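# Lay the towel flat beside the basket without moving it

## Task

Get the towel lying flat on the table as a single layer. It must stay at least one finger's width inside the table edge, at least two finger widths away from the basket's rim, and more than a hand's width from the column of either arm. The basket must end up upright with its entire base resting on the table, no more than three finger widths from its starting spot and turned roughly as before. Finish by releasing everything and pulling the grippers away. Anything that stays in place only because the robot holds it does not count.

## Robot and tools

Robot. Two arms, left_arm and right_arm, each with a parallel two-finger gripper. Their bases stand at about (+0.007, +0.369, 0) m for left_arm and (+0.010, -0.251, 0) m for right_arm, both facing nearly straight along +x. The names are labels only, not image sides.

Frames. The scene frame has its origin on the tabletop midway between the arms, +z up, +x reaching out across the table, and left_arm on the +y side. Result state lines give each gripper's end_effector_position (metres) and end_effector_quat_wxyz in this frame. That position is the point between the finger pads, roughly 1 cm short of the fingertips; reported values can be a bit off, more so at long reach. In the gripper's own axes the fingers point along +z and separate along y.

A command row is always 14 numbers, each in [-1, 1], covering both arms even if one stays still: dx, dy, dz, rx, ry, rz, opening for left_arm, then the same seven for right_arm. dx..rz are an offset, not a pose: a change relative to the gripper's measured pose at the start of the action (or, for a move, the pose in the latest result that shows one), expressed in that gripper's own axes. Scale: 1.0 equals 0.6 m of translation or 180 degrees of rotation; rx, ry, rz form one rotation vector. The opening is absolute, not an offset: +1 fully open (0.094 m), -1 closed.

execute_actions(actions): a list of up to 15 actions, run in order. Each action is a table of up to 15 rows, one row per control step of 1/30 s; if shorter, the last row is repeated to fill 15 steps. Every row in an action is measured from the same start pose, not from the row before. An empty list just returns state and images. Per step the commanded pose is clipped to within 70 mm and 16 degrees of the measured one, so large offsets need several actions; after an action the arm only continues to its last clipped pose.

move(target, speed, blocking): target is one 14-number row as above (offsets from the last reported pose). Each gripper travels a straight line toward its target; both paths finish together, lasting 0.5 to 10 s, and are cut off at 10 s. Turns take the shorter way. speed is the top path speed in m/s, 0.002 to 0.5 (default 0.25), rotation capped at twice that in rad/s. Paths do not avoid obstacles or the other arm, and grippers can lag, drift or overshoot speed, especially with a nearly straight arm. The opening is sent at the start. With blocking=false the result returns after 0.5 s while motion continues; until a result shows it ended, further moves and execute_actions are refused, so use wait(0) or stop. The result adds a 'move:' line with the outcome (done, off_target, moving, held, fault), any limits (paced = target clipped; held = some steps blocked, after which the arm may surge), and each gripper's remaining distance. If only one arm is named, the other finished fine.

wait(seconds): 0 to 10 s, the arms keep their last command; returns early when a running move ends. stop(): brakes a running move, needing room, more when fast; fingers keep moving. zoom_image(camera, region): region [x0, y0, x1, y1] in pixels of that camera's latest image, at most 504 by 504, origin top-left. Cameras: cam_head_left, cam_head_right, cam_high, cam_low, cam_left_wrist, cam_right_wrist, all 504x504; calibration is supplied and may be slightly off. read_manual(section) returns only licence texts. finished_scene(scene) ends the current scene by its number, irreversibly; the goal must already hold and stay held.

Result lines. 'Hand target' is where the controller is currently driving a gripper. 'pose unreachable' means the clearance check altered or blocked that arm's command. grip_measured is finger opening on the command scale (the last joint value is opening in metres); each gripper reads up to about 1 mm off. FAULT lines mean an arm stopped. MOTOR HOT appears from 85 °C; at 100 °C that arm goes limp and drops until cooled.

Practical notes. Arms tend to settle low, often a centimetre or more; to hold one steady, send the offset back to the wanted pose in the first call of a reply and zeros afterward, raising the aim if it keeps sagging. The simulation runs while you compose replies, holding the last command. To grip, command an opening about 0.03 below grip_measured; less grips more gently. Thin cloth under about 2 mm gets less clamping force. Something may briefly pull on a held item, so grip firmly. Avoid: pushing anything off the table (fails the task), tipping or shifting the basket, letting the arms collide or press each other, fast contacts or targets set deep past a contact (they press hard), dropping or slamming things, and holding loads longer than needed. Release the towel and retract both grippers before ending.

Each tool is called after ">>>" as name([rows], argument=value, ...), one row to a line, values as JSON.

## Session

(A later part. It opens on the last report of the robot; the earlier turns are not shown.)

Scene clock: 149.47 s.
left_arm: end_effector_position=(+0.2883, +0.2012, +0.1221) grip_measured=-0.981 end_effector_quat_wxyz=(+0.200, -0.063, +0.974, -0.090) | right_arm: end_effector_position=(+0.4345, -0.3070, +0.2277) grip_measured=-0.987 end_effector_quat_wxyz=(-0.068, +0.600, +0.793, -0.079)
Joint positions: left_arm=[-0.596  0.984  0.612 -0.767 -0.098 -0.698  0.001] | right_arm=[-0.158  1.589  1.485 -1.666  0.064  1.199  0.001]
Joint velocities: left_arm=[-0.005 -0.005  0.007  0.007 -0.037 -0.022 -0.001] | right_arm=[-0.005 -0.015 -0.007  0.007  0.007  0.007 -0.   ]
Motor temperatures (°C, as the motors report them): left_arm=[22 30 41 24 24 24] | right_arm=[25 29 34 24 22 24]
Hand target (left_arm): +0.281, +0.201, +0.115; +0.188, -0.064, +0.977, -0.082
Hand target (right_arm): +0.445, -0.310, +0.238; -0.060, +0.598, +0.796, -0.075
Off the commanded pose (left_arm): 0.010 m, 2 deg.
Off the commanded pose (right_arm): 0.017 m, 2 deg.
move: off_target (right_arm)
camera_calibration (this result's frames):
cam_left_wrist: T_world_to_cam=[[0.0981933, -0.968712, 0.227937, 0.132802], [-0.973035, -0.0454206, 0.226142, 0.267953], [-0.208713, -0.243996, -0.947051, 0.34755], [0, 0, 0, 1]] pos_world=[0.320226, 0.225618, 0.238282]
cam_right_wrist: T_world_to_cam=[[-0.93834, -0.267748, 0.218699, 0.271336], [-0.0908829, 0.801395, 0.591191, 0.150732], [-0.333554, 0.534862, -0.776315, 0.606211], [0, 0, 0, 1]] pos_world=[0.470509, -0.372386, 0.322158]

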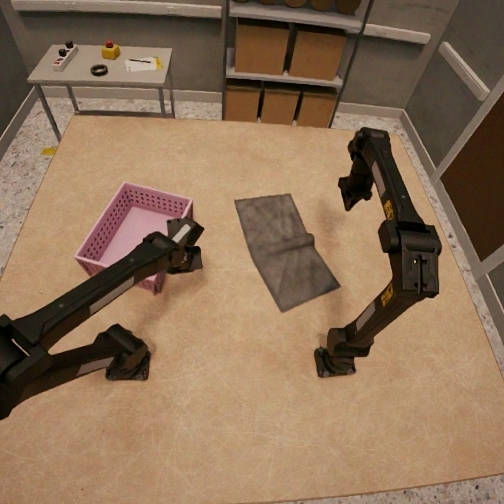

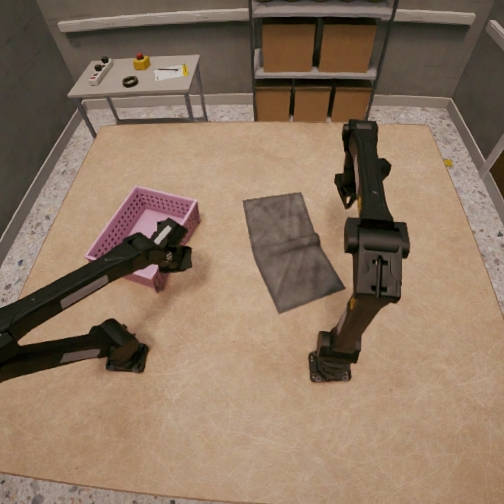

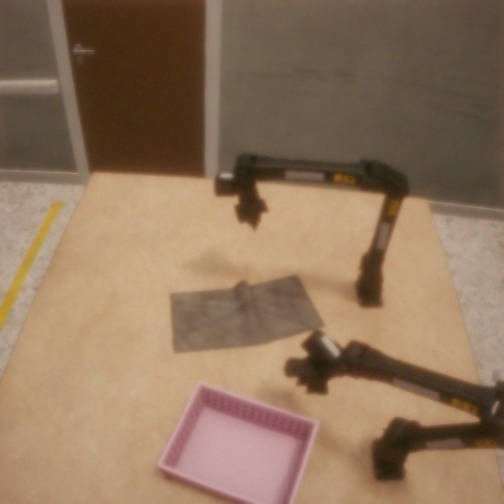

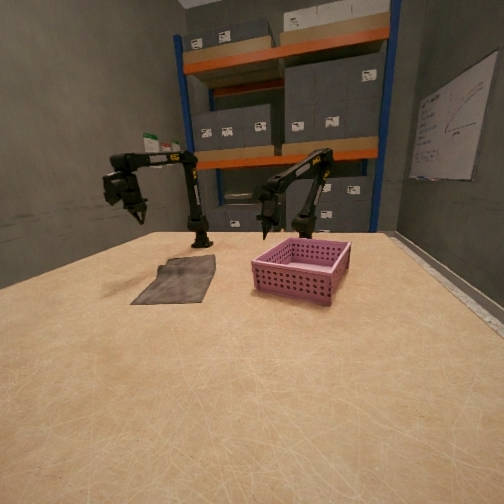

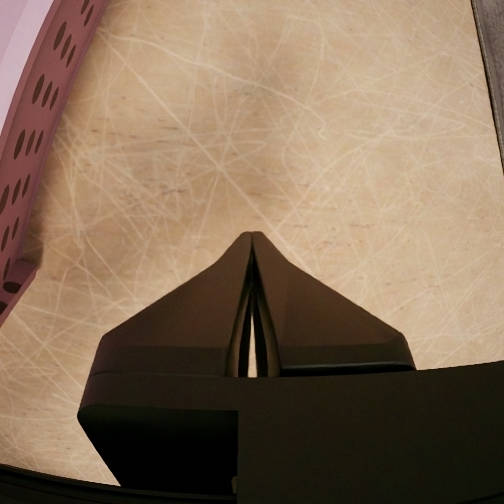

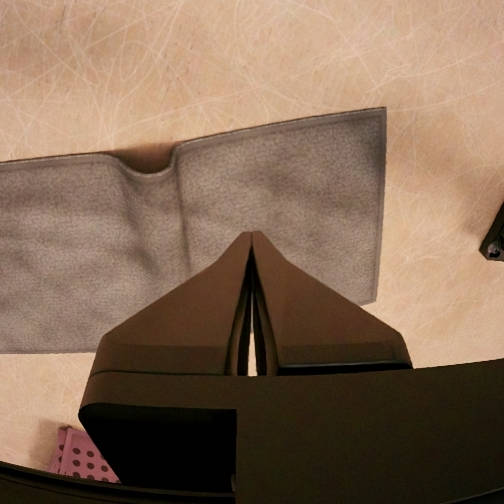

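>>> move(target=[-0.313,-0.54,0.38,0,0,0,-1, 0.2,-0.16,0.31,0,0,0,-1])

>>> move(target=[0.04,0.02,0.12,0,0,0,-1, 0,0,0.1,0,0,0,-1], speed=0.05)

Scene clock: 163.03 s.
left_arm: end_effector_position=(+0.5762, -0.1040, +0.0507) grip_measured=-0.981 end_effector_quat_wxyz=(+0.199, -0.060, +0.974, -0.087) | right_arm: end_effector_position=(+0.2714, -0.2277, +0.0596) grip_measured=-0.987 end_effector_quat_wxyz=(-0.077, +0.597, +0.793, -0.094)
Joint positions: left_arm=[-0.736  2.149  1.784 -0.796 -0.157 -0.82   0.001] | right_arm=[ 0.057  1.354  0.751 -1.209  0.03   1.406  0.001]
Joint velocities: left_arm=[-0.005  0.005  0.012 -0.022 -0.007  0.037 -0.001] | right_arm=[-0.005 -0.005 -0.012 -0.017  0.022  0.051 -0.001]
Motor temperatures (°C, as the motors report them): left_arm=[22 29 40 24 24 24] | right_arm=[25 29 37 24 22 24]
Hand target (left_arm): +0.580, -0.118, +0.053; +0.201, -0.063, +0.973, -0.091
Hand target (right_arm): +0.277, -0.225, +0.064; -0.065, +0.600, +0.793, -0.081
Off the commanded pose (left_arm): 0.016 m, 1 deg.
Off the commanded pose (right_arm): 0.008 m, 2 deg.
move: off_target (left_arm)
camera_calibration (this result's frames):
cam_left_wrist: T_world_to_cam=[[0.0934909, -0.970823, 0.220821, -0.172024], [-0.972752, -0.0418056, 0.228047, 0.550488], [-0.212161, -0.236125, -0.948279, 0.268445], [0, 0, 0, 1]] pos_world=[0.608525, -0.0806048, 0.16701]
cam_right_wrist: T_world_to_cam=[[-0.928954, -0.270631, 0.252595, 0.171091], [-0.0765961, 0.808075, 0.584079, 0.169878], [-0.362186, 0.523235, -0.771393, 0.383758], [0, 0, 0, 1]] pos_world=[0.310939, -0.291767, 0.15359]

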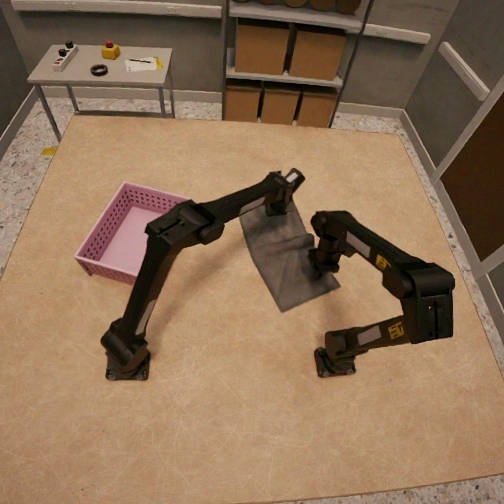

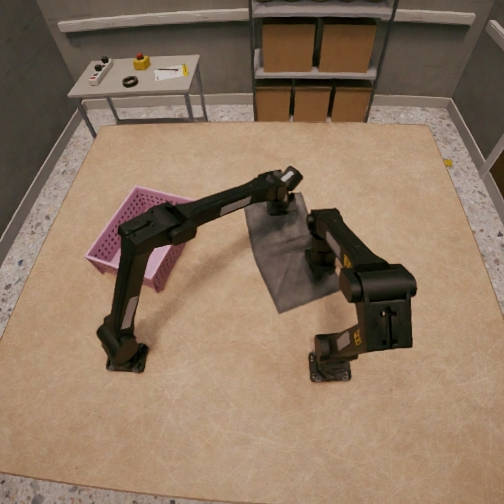

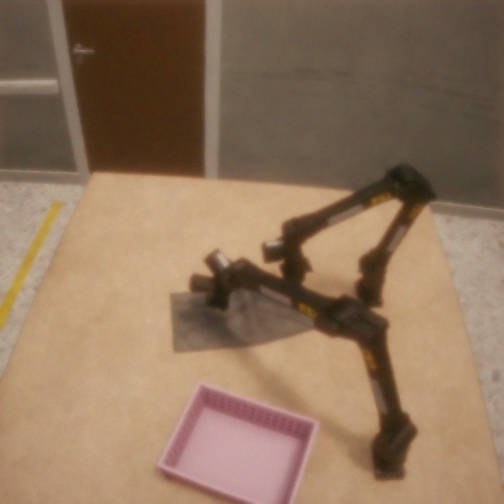

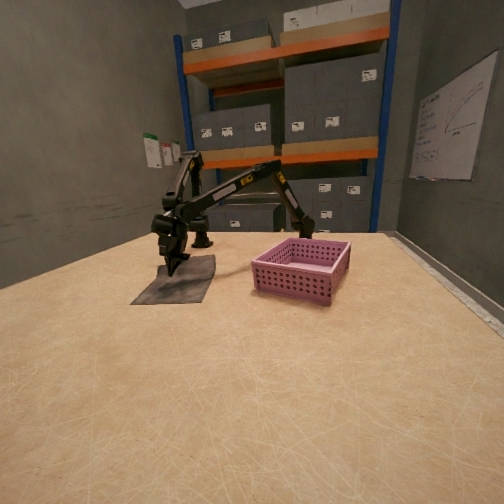

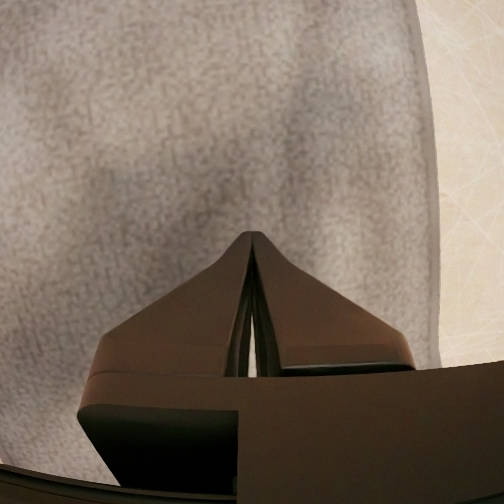

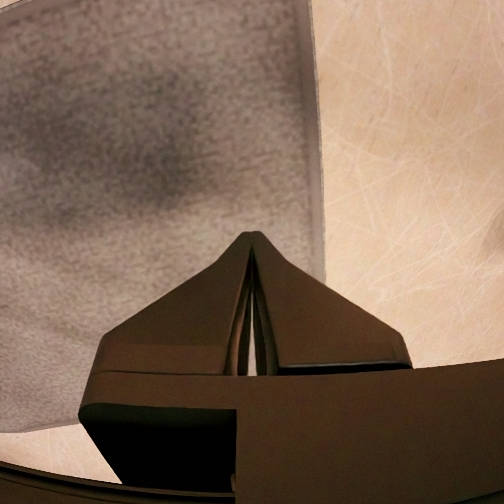

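Scene clock: 164.80 s.
left_arm: end_effector_position=(+0.5843, -0.1113, +0.0126) grip_measured=-0.981 end_effector_quat_wxyz=(+0.213, -0.061, +0.970, -0.101) | right_arm: end_effector_position=(+0.2582, -0.2292, +0.0098) grip_measured=-0.987 end_effector_quat_wxyz=(-0.077, +0.597, +0.793, -0.093)
Joint positions: left_arm=[-0.736  2.2    1.755 -0.675 -0.157 -0.82   0.001] | right_arm=[ 0.057  1.425  0.652 -1.038  0.03   1.406  0.001]
Joint velocities: left_arm=[ 0.005 -0.015  0.012  0.002  0.022  0.007 -0.   ] | right_arm=[-0.005 -0.005 -0.007 -0.002  0.007 -0.066 -0.   ]
Motor temperatures (°C, as the motors report them): left_arm=[22 29 39 24 24 24] | right_arm=[25 29 37 24 22 24]
Hand target (left_arm): +0.580, -0.105, -0.025; +0.199, -0.060, +0.974, -0.087
Hand target (right_arm): +0.258, -0.230, +0.002; -0.077, +0.597, +0.793, -0.094
Off the commanded pose (left_arm): 0.039 m, 2 deg.
Off the commanded pose (right_arm): 0.009 m, 0 deg.
move: off_target (left_arm)
camera_calibration (this result's frames):
cam_left_wrist: T_world_to_cam=[[0.0864012, -0.96448, 0.249625, -0.16695], [-0.979198, -0.0360388, 0.19968, 0.571547], [-0.183591, -0.261685, -0.947531, 0.212782], [0, 0, 0, 1]] pos_world=[0.613148, -0.0847403, 0.129166]
cam_right_wrist: T_world_to_cam=[[-0.929536, -0.270318, 0.25078, 0.171199], [-0.0774165, 0.808031, 0.584032, 0.199368], [-0.360512, 0.523464, -0.772021, 0.340929], [0, 0, 0, 1]] pos_world=[0.297479, -0.293281, 0.103833]

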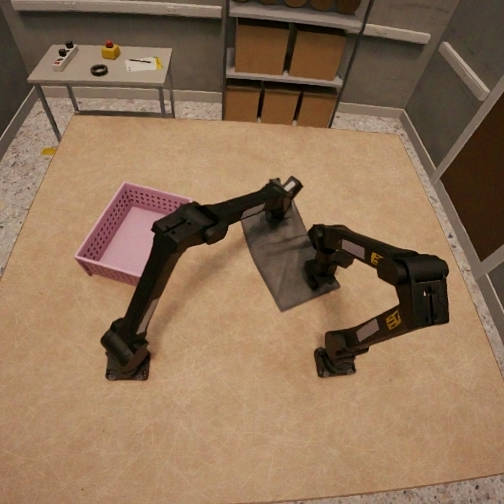

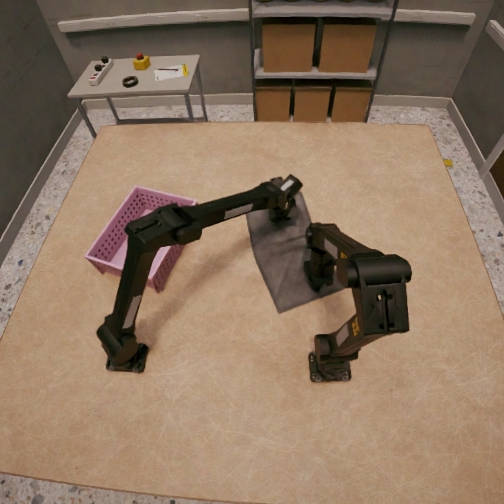

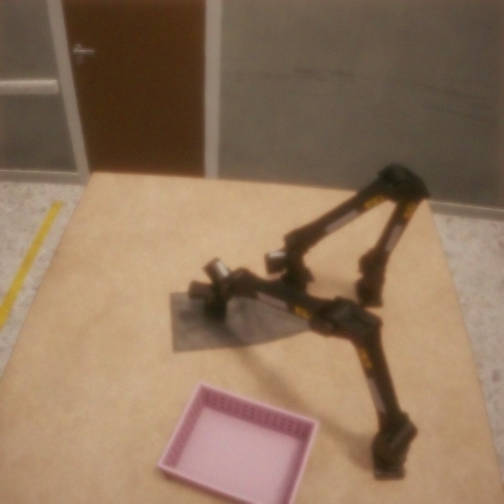

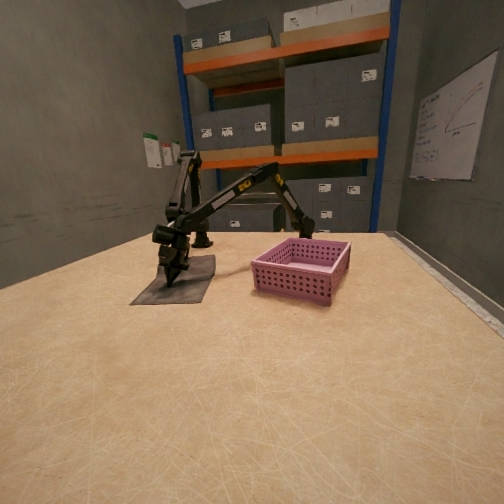

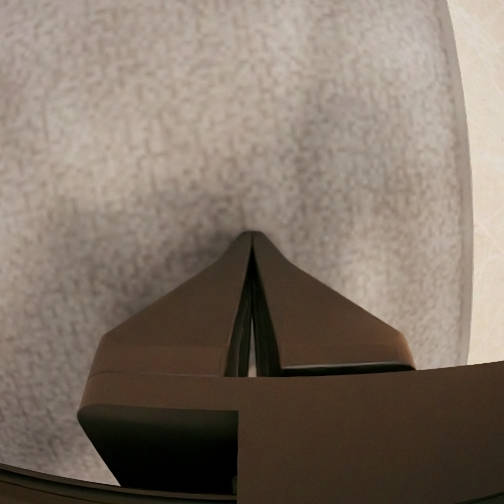

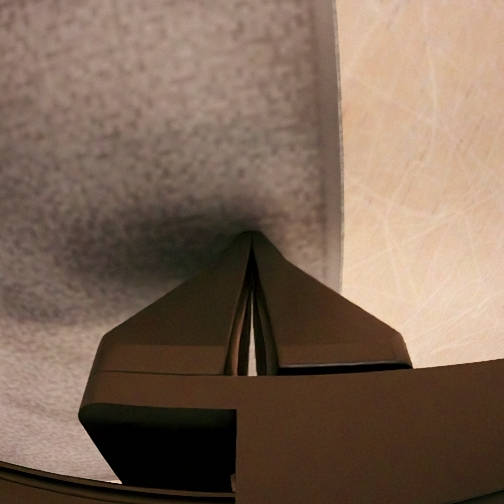

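>>> move(target=[-0.1,0.0,0.085,0,0,0,-1, 0,0,0.03,0,0,0,-1], speed=0.02)

>>> move(target=[0,0,-0.15,0,0,0,-1, 0,0,-0.15,0,0,0,-1], speed=0.1)

>>> move(target=[0.5,0.45,-0.3,0,0,0,-1, -0.3,0.25,-0.3,0,0,0,-1])

Scene clock: 172.60 s.
left_arm: end_effector_position=(+0.6480, -0.1161, +0.0133) grip_measured=-0.981 end_effector_quat_wxyz=(+0.222, -0.063, +0.966, -0.113) | right_arm: end_effector_position=(+0.2582, -0.2292, +0.0088) grip_measured=-0.987 end_effector_quat_wxyz=(-0.075, +0.597, +0.793, -0.091)
Joint positions: left_arm=[-0.682  2.323  1.972 -0.732 -0.13  -0.774  0.001] | right_arm=[ 0.057  1.423  0.648 -1.03   0.03   1.406  0.001]
Joint velocities: left_arm=[ 0.005  0.005 -0.002 -0.012  0.022 -0.051 -0.   ] | right_arm=[-0.005 -0.024 -0.012  0.017 -0.007  0.066  0.   ]
Motor temperatures (°C, as the motors report them): left_arm=[22 30 40 24 24 24] | right_arm=[25 29 35 24 22 24]
Hand target (left_arm): +0.659, -0.110, -0.009; +0.213, -0.061, +0.970, -0.102
Hand target (right_arm): +0.254, -0.230, -0.006; -0.077, +0.597, +0.793, -0.093
Off the commanded pose (left_arm): 0.026 m, 2 deg.
Off the commanded pose (right_arm): 0.017 m, 0 deg.
move: off_target (left_arm, right_arm)
camera_calibration (this result's frames):
cam_left_wrist: T_world_to_cam=[[0.0819739, -0.958488, 0.273097, -0.174028], [-0.983186, -0.0329081, 0.17962, 0.636826], [-0.163176, -0.283229, -0.945069, 0.208072], [0, 0, 0, 1]] pos_world=[0.674336, -0.0869149, 0.129783]
cam_right_wrist: T_world_to_cam=[[-0.930854, -0.270466, 0.245682, 0.171783], [-0.0805163, 0.807683, 0.584094, 0.200685], [-0.356411, 0.523924, -0.773611, 0.339194], [0, 0, 0, 1]] pos_world=[0.296956, -0.29334, 0.102982]

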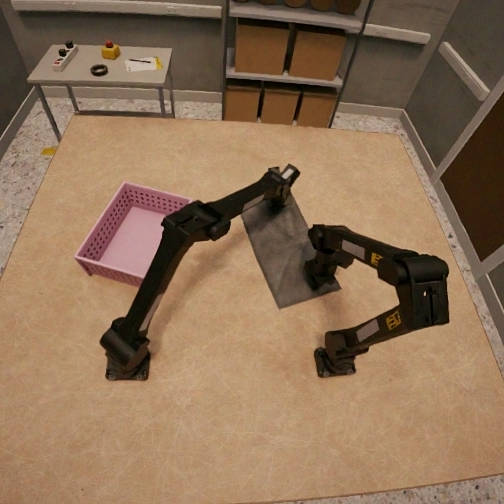

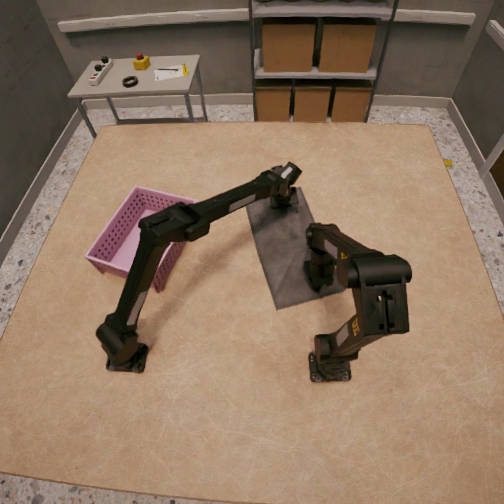

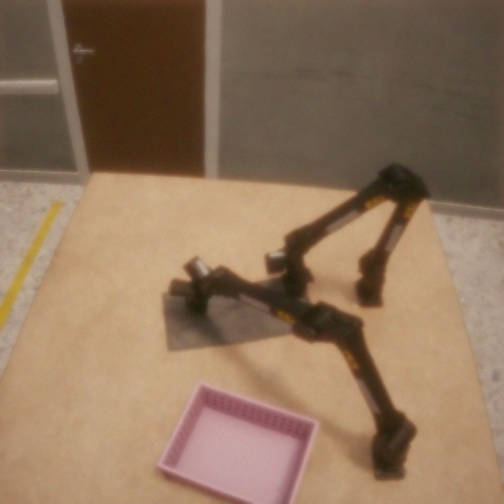

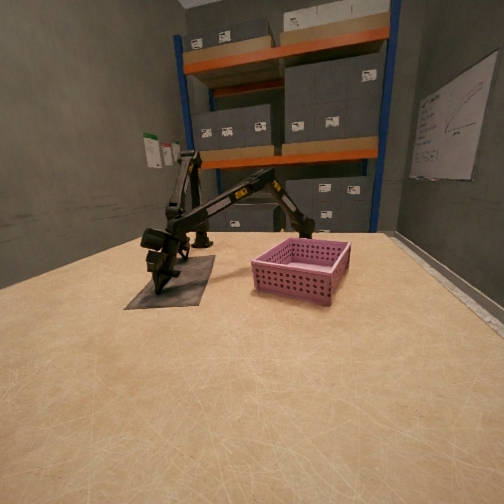

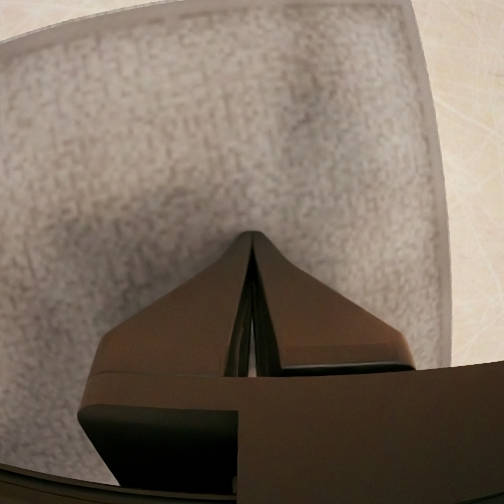

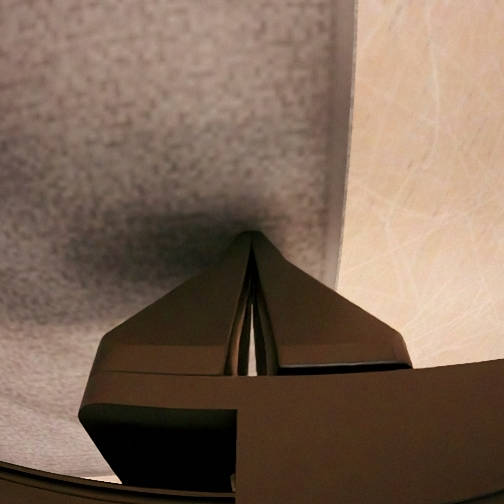

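Scene clock: 173.90 s.
left_arm: end_effector_position=(+0.6216, -0.0957, +0.1022) grip_measured=-0.981 end_effector_quat_wxyz=(+0.235, -0.064, +0.962, -0.122) | right_arm: end_effector_position=(+0.2631, -0.2287, +0.0813) grip_measured=-0.987 end_effector_quat_wxyz=(-0.088, +0.596, +0.792, -0.104)
Joint positions: left_arm=[-0.684  2.13   1.863 -0.783 -0.133 -0.774  0.001] | right_arm=[ 0.057  1.317  0.777 -1.304  0.03   1.406  0.001]
Joint velocities: left_arm=[-0.005 -0.015 -0.012  0.007 -0.022 -0.125 -0.001] | right_arm=[ 0.015 -0.005 -0.007 -0.007  0.022 -0.022  0.002]
Motor temperatures (°C, as the motors report them): left_arm=[22 30 40 24 24 24] | right_arm=[25 29 35 24 22 24]
Hand target (left_arm): +0.609, -0.099, +0.092; +0.223, -0.063, +0.966, -0.113
Hand target (right_arm): +0.277, -0.225, +0.096; -0.075, +0.597, +0.793, -0.091
Off the commanded pose (left_arm): 0.017 m, 2 deg.
Off the commanded pose (right_arm): 0.022 m, 2 deg.
move: off_target (left_arm, right_arm)
camera_calibration (this result's frames):
cam_left_wrist: T_world_to_cam=[[0.0745931, -0.95354, 0.291887, -0.173428], [-0.987614, -0.030123, 0.153983, 0.601171], [-0.138037, -0.299757, -0.943976, 0.276289], [0, 0, 0, 1]] pos_world=[0.644799, -0.0644419, 0.218861]
cam_right_wrist: T_world_to_cam=[[-0.920958, -0.269355, 0.281574, 0.153465], [-0.0586075, 0.810143, 0.583296, 0.15314], [-0.385228, 0.520689, -0.761894, 0.402659], [0, 0, 0, 1]] pos_world=[0.305426, -0.292389, 0.174246]

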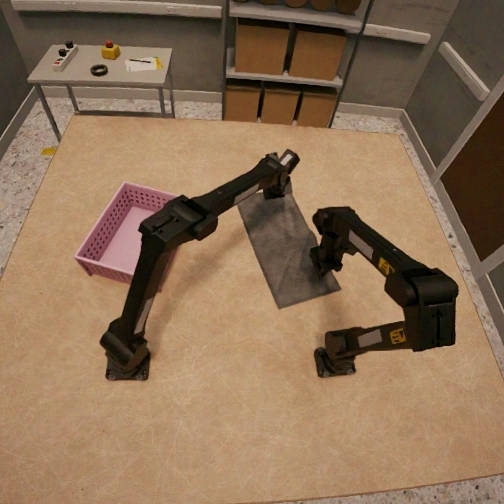

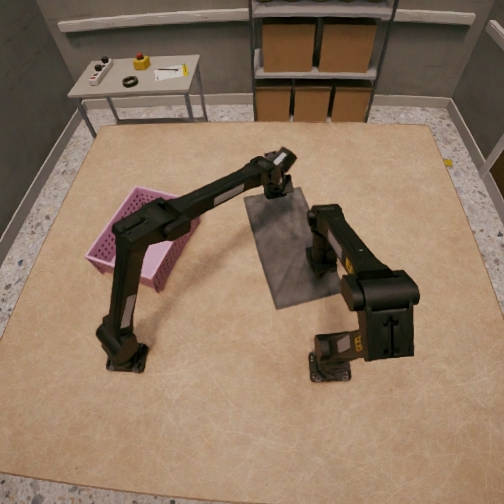

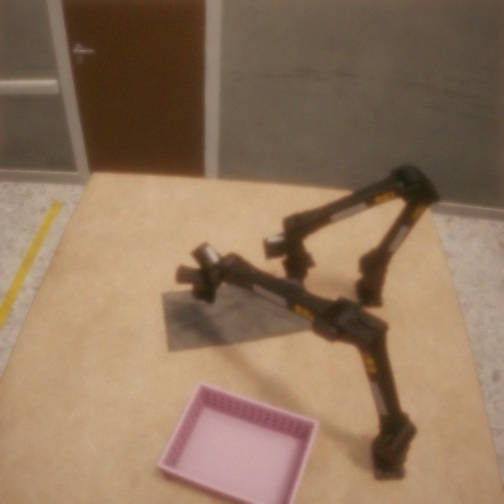

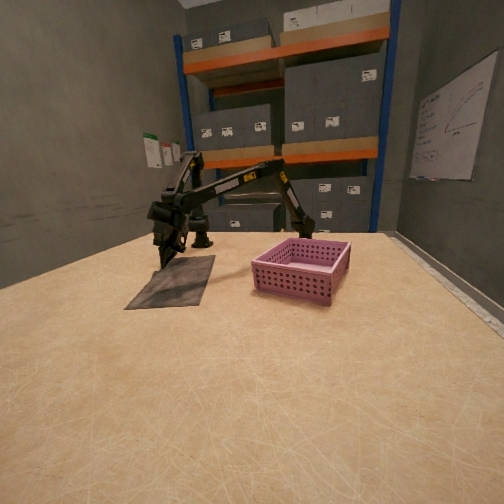

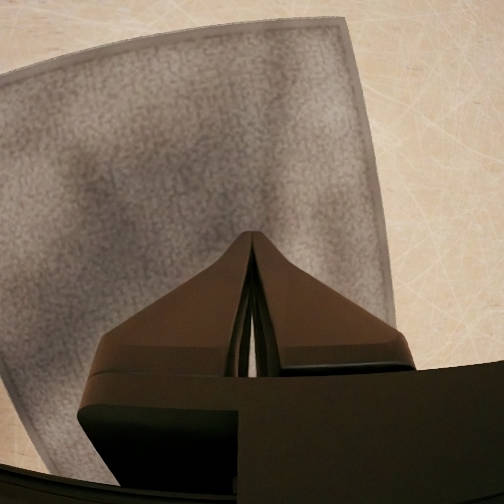

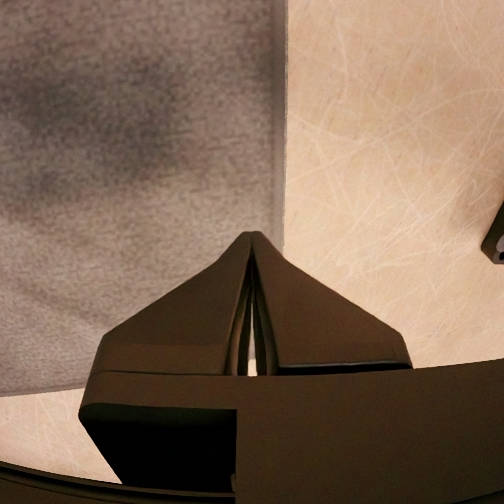

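Scene clock: 176.10 s.
left_arm: end_effector_position=(+0.2596, +0.1459, +0.0609) grip_measured=-0.981 end_effector_quat_wxyz=(+0.242, -0.061, +0.960, -0.128) | right_arm: end_effector_position=(+0.4847, -0.3472, +0.2045) grip_measured=-0.987 end_effector_quat_wxyz=(-0.086, +0.597, +0.791, -0.097)
Joint positions: left_arm=[-0.838  1.093  0.458 -0.418 -0.211 -0.901  0.001] | right_arm=[-0.22   1.772  1.652 -1.695  0.091  1.138  0.001]
Joint velocities: left_arm=[ 0.005 -0.005 -0.007  0.007 -0.066  0.007  0.   ] | right_arm=[-0.015 -0.015  0.002  0.002  0.037 -0.125  0.   ]
Motor temperatures (°C, as the motors report them): left_arm=[22 30 39 24 24 24] | right_arm=[25 29 36 24 22 24]
Hand target (left_arm): +0.254, +0.147, +0.057; +0.235, -0.063, +0.962, -0.122
Hand target (right_arm): +0.495, -0.351, +0.214; -0.077, +0.596, +0.794, -0.093
Off the commanded pose (left_arm): 0.007 m, 1 deg.
Off the commanded pose (right_arm): 0.016 m, 1 deg.
joint sent to its limit (right arm) — the command would take joint 4 (wrist pitch) past its lower limit, so that joint was sent only as far as its limit.
move: off_target (right_arm)
camera_calibration (this result's frames):
cam_left_wrist: T_world_to_cam=[[0.0631788, -0.951291, 0.301751, 0.0980579], [-0.99035, -0.02239, 0.136768, 0.257912], [-0.12335, -0.30748, -0.943526, 0.257004], [0, 0, 0, 1]] pos_world=[0.280929, 0.17808, 0.177627]
cam_right_wrist: T_world_to_cam=[[-0.925491, -0.268061, 0.267601, 0.296405], [-0.0626288, 0.805074, 0.589858, 0.189135], [-0.373557, 0.529149, -0.761877, 0.640937], [0, 0, 0, 1]] pos_world=[0.525592, -0.411964, 0.297435]

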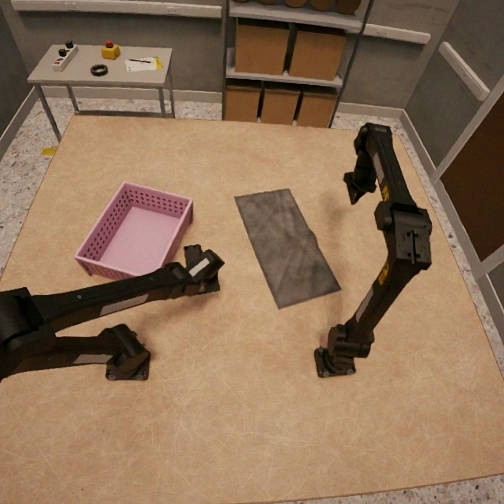

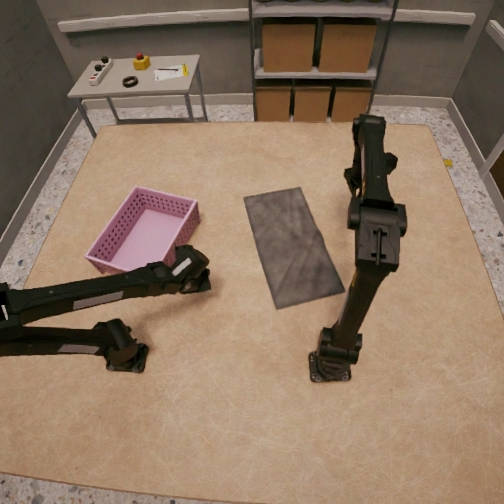

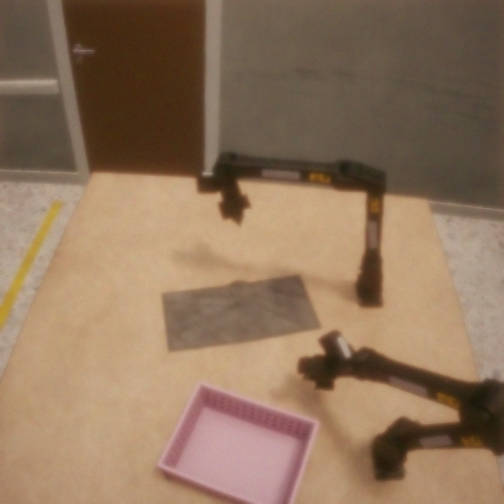

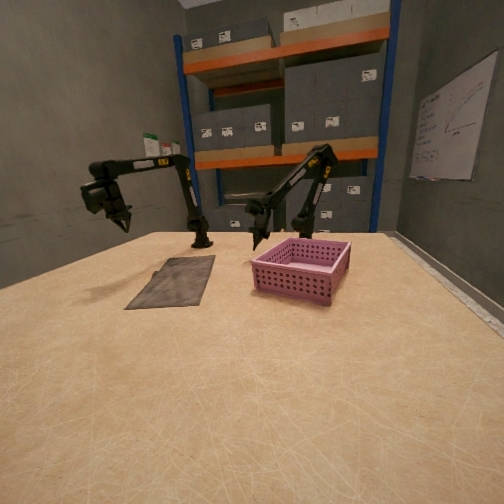

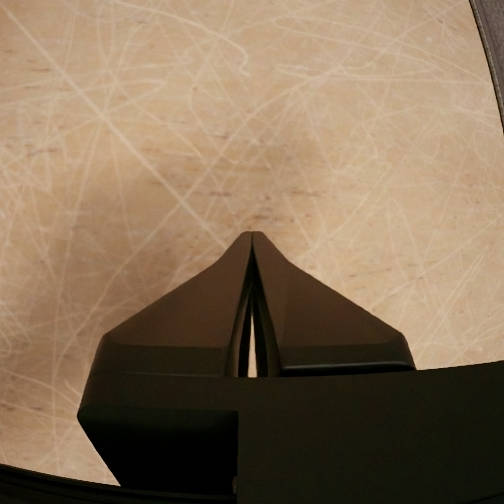

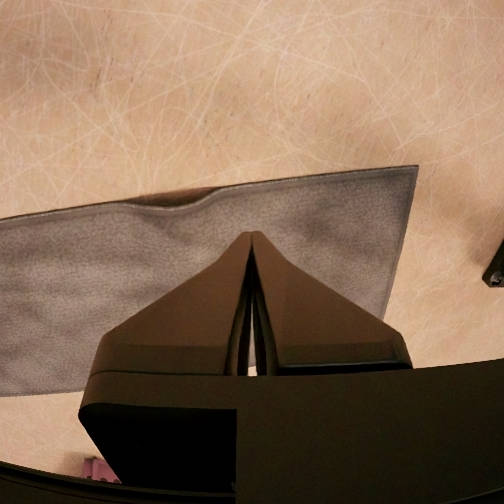

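>>> move(target=[-0.40,-0.52,0.40,0,0,0,-1, 0.29,-0.25,0.33,0,0,0,-1])

>>> move(target=[0.04,0.02,0.12,0,0,0,-1, 0,0,0.11,0,0,0,-1], speed=0.05)

Scene clock: 186.27 s.
left_arm: end_effector_position=(+0.5878, -0.1621, +0.0513) grip_measured=-0.981 end_effector_quat_wxyz=(+0.241, -0.062, +0.960, -0.130) | right_arm: end_effector_position=(+0.2451, -0.2324, +0.0463) grip_measured=-0.987 end_effector_quat_wxyz=(-0.095, +0.594, +0.791, -0.112)
Joint positions: left_arm=[-0.787  2.22   1.873 -0.697 -0.183 -0.86   0.001] | right_arm=[ 0.053  1.347  0.69  -1.206  0.033  1.399  0.001]
Joint velocities: left_arm=[-0.005 -0.024  0.002 -0.002 -0.066 -0.022  0.   ] | right_arm=[-0.024 -0.005  0.002 -0.002 -0.022  0.066 -0.   ]
Motor temperatures (°C, as the motors report them): left_arm=[22 29 39 24 24 24] | right_arm=[25 30 37 24 22 24]
Hand target (left_arm): +0.603, -0.162, +0.049; +0.243, -0.061, +0.960, -0.128
Hand target (right_arm): +0.251, -0.230, +0.050; -0.083, +0.598, +0.791, -0.100
Off the commanded pose (left_arm): 0.014 m, 0 deg.
Off the commanded pose (right_arm): 0.010 m, 2 deg.
move: off_target (left_arm)
camera_calibration (this result's frames):
cam_left_wrist: T_world_to_cam=[[0.0648465, -0.949814, 0.306019, -0.213723], [-0.990107, -0.0230019, 0.138414, 0.577071], [-0.124429, -0.311968, -0.94191, 0.193548], [0, 0, 0, 1]] pos_world=[0.609305, -0.129342, 0.167834]
cam_right_wrist: T_world_to_cam=[[-0.914389, -0.270662, 0.301057, 0.14288], [-0.0489929, 0.812166, 0.581366, 0.173671], [-0.401862, 0.516844, -0.755896, 0.373921], [0, 0, 0, 1]] pos_world=[0.289421, -0.295637, 0.138664]

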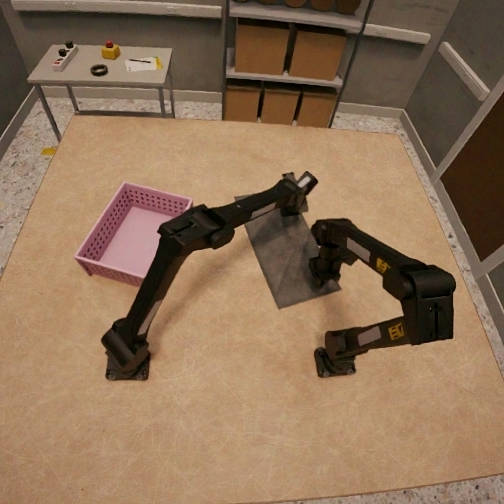

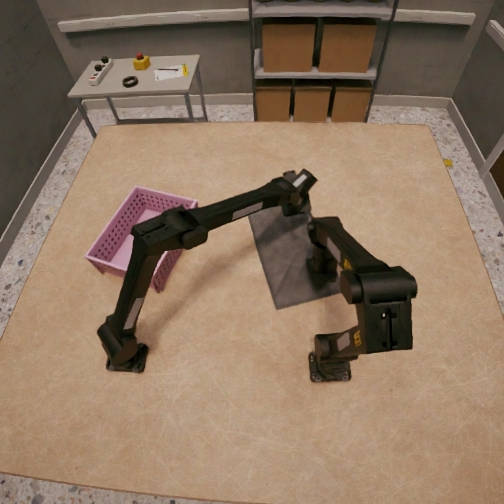

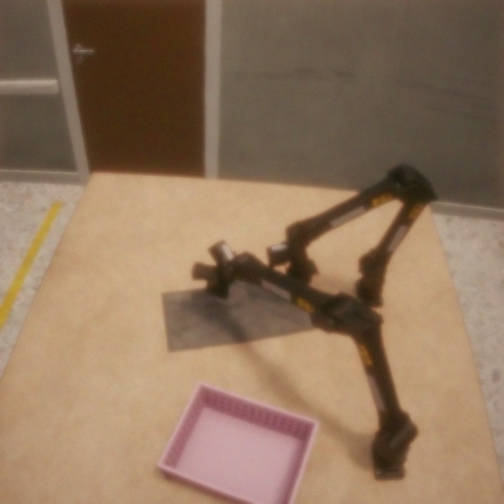

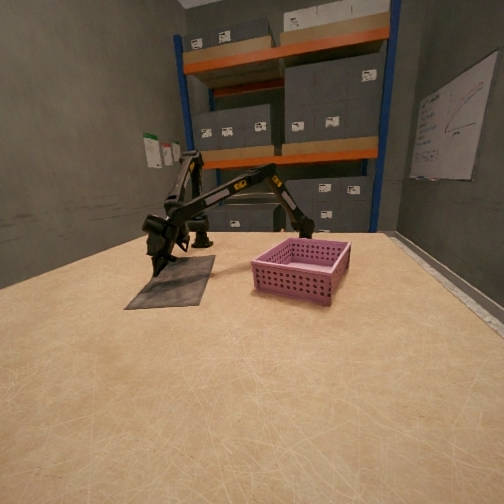

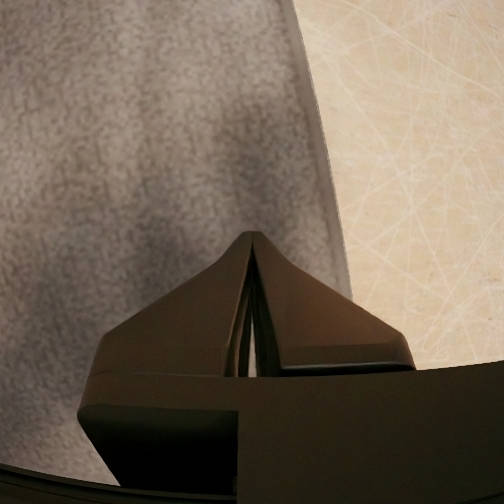

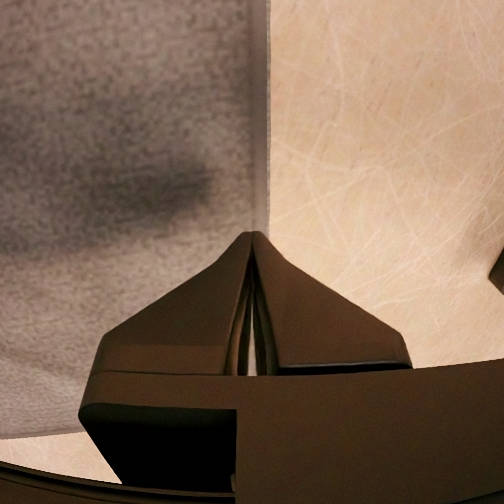

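Scene clock: 188.03 s.
left_arm: end_effector_position=(+0.5971, -0.1713, +0.0132) grip_measured=-0.981 end_effector_quat_wxyz=(+0.251, -0.063, +0.956, -0.140) | right_arm: end_effector_position=(+0.2328, -0.2337, +0.0084) grip_measured=-0.988 end_effector_quat_wxyz=(-0.091, +0.594, +0.792, -0.108)
Joint positions: left_arm=[-0.787  2.284  1.873 -0.603 -0.183 -0.86   0.001] | right_arm=[ 0.053  1.395  0.607 -1.065  0.033  1.399  0.001]
Joint velocities: left_arm=[ 0.005 -0.015 -0.007 -0.002 -0.022  0.022  0.   ] | right_arm=[-0.005 -0.005 -0.007 -0.012 -0.051  0.007  0.001]
Motor temperatures (°C, as the motors report them): left_arm=[22 29 39 24 24 24] | right_arm=[25 29 37 24 22 24]
Hand target (left_arm): +0.598, -0.169, -0.023; +0.242, -0.062, +0.960, -0.130
Hand target (right_arm): +0.226, -0.236, -0.013; -0.095, +0.594, +0.791, -0.112
Off the commanded pose (left_arm): 0.037 m, 2 deg.
Off the commanded pose (right_arm): 0.026 m, 1 deg.
move: off_target (left_arm, right_arm)
camera_calibration (this result's frames):
cam_left_wrist: T_world_to_cam=[[0.0583303, -0.943361, 0.326601, -0.206744], [-0.992753, -0.0203817, 0.118433, 0.593652], [-0.105068, -0.331143, -0.937713, 0.141109], [0, 0, 0, 1]] pos_world=[0.616236, -0.136207, 0.129535]
cam_right_wrist: T_world_to_cam=[[-0.917422, -0.270989, 0.291379, 0.143408], [-0.0549484, 0.811525, 0.581728, 0.197406], [-0.394103, 0.51768, -0.759401, 0.339444], [0, 0, 0, 1]] pos_world=[0.276189, -0.297061, 0.101151]

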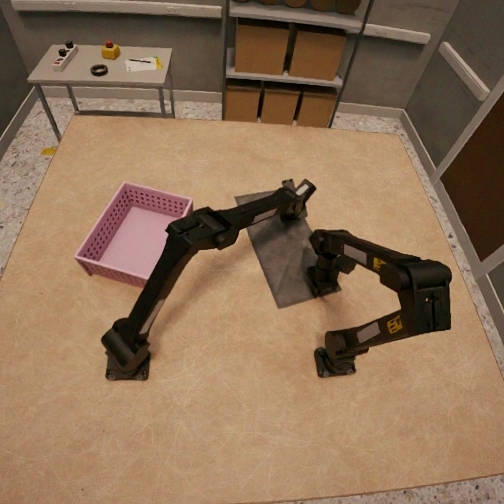

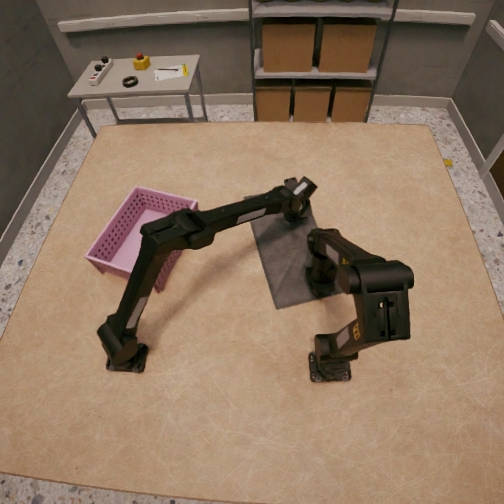

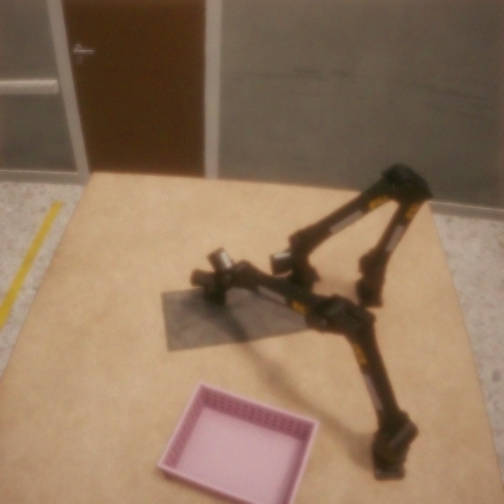

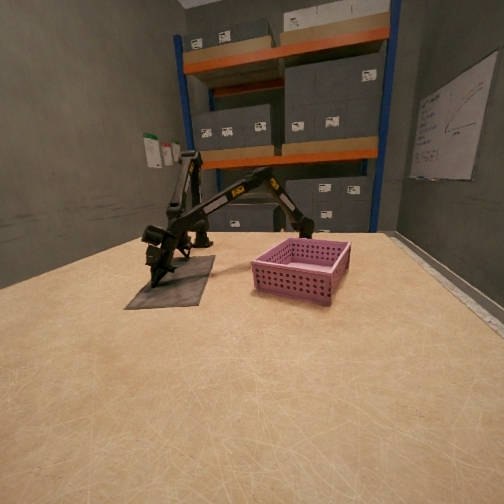

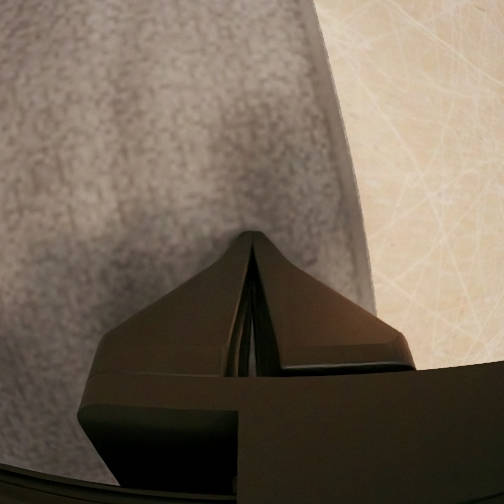

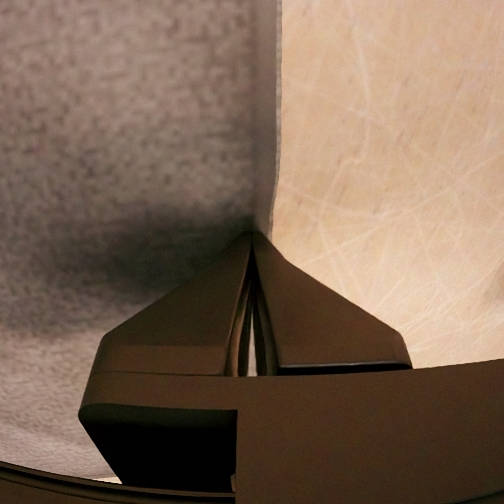

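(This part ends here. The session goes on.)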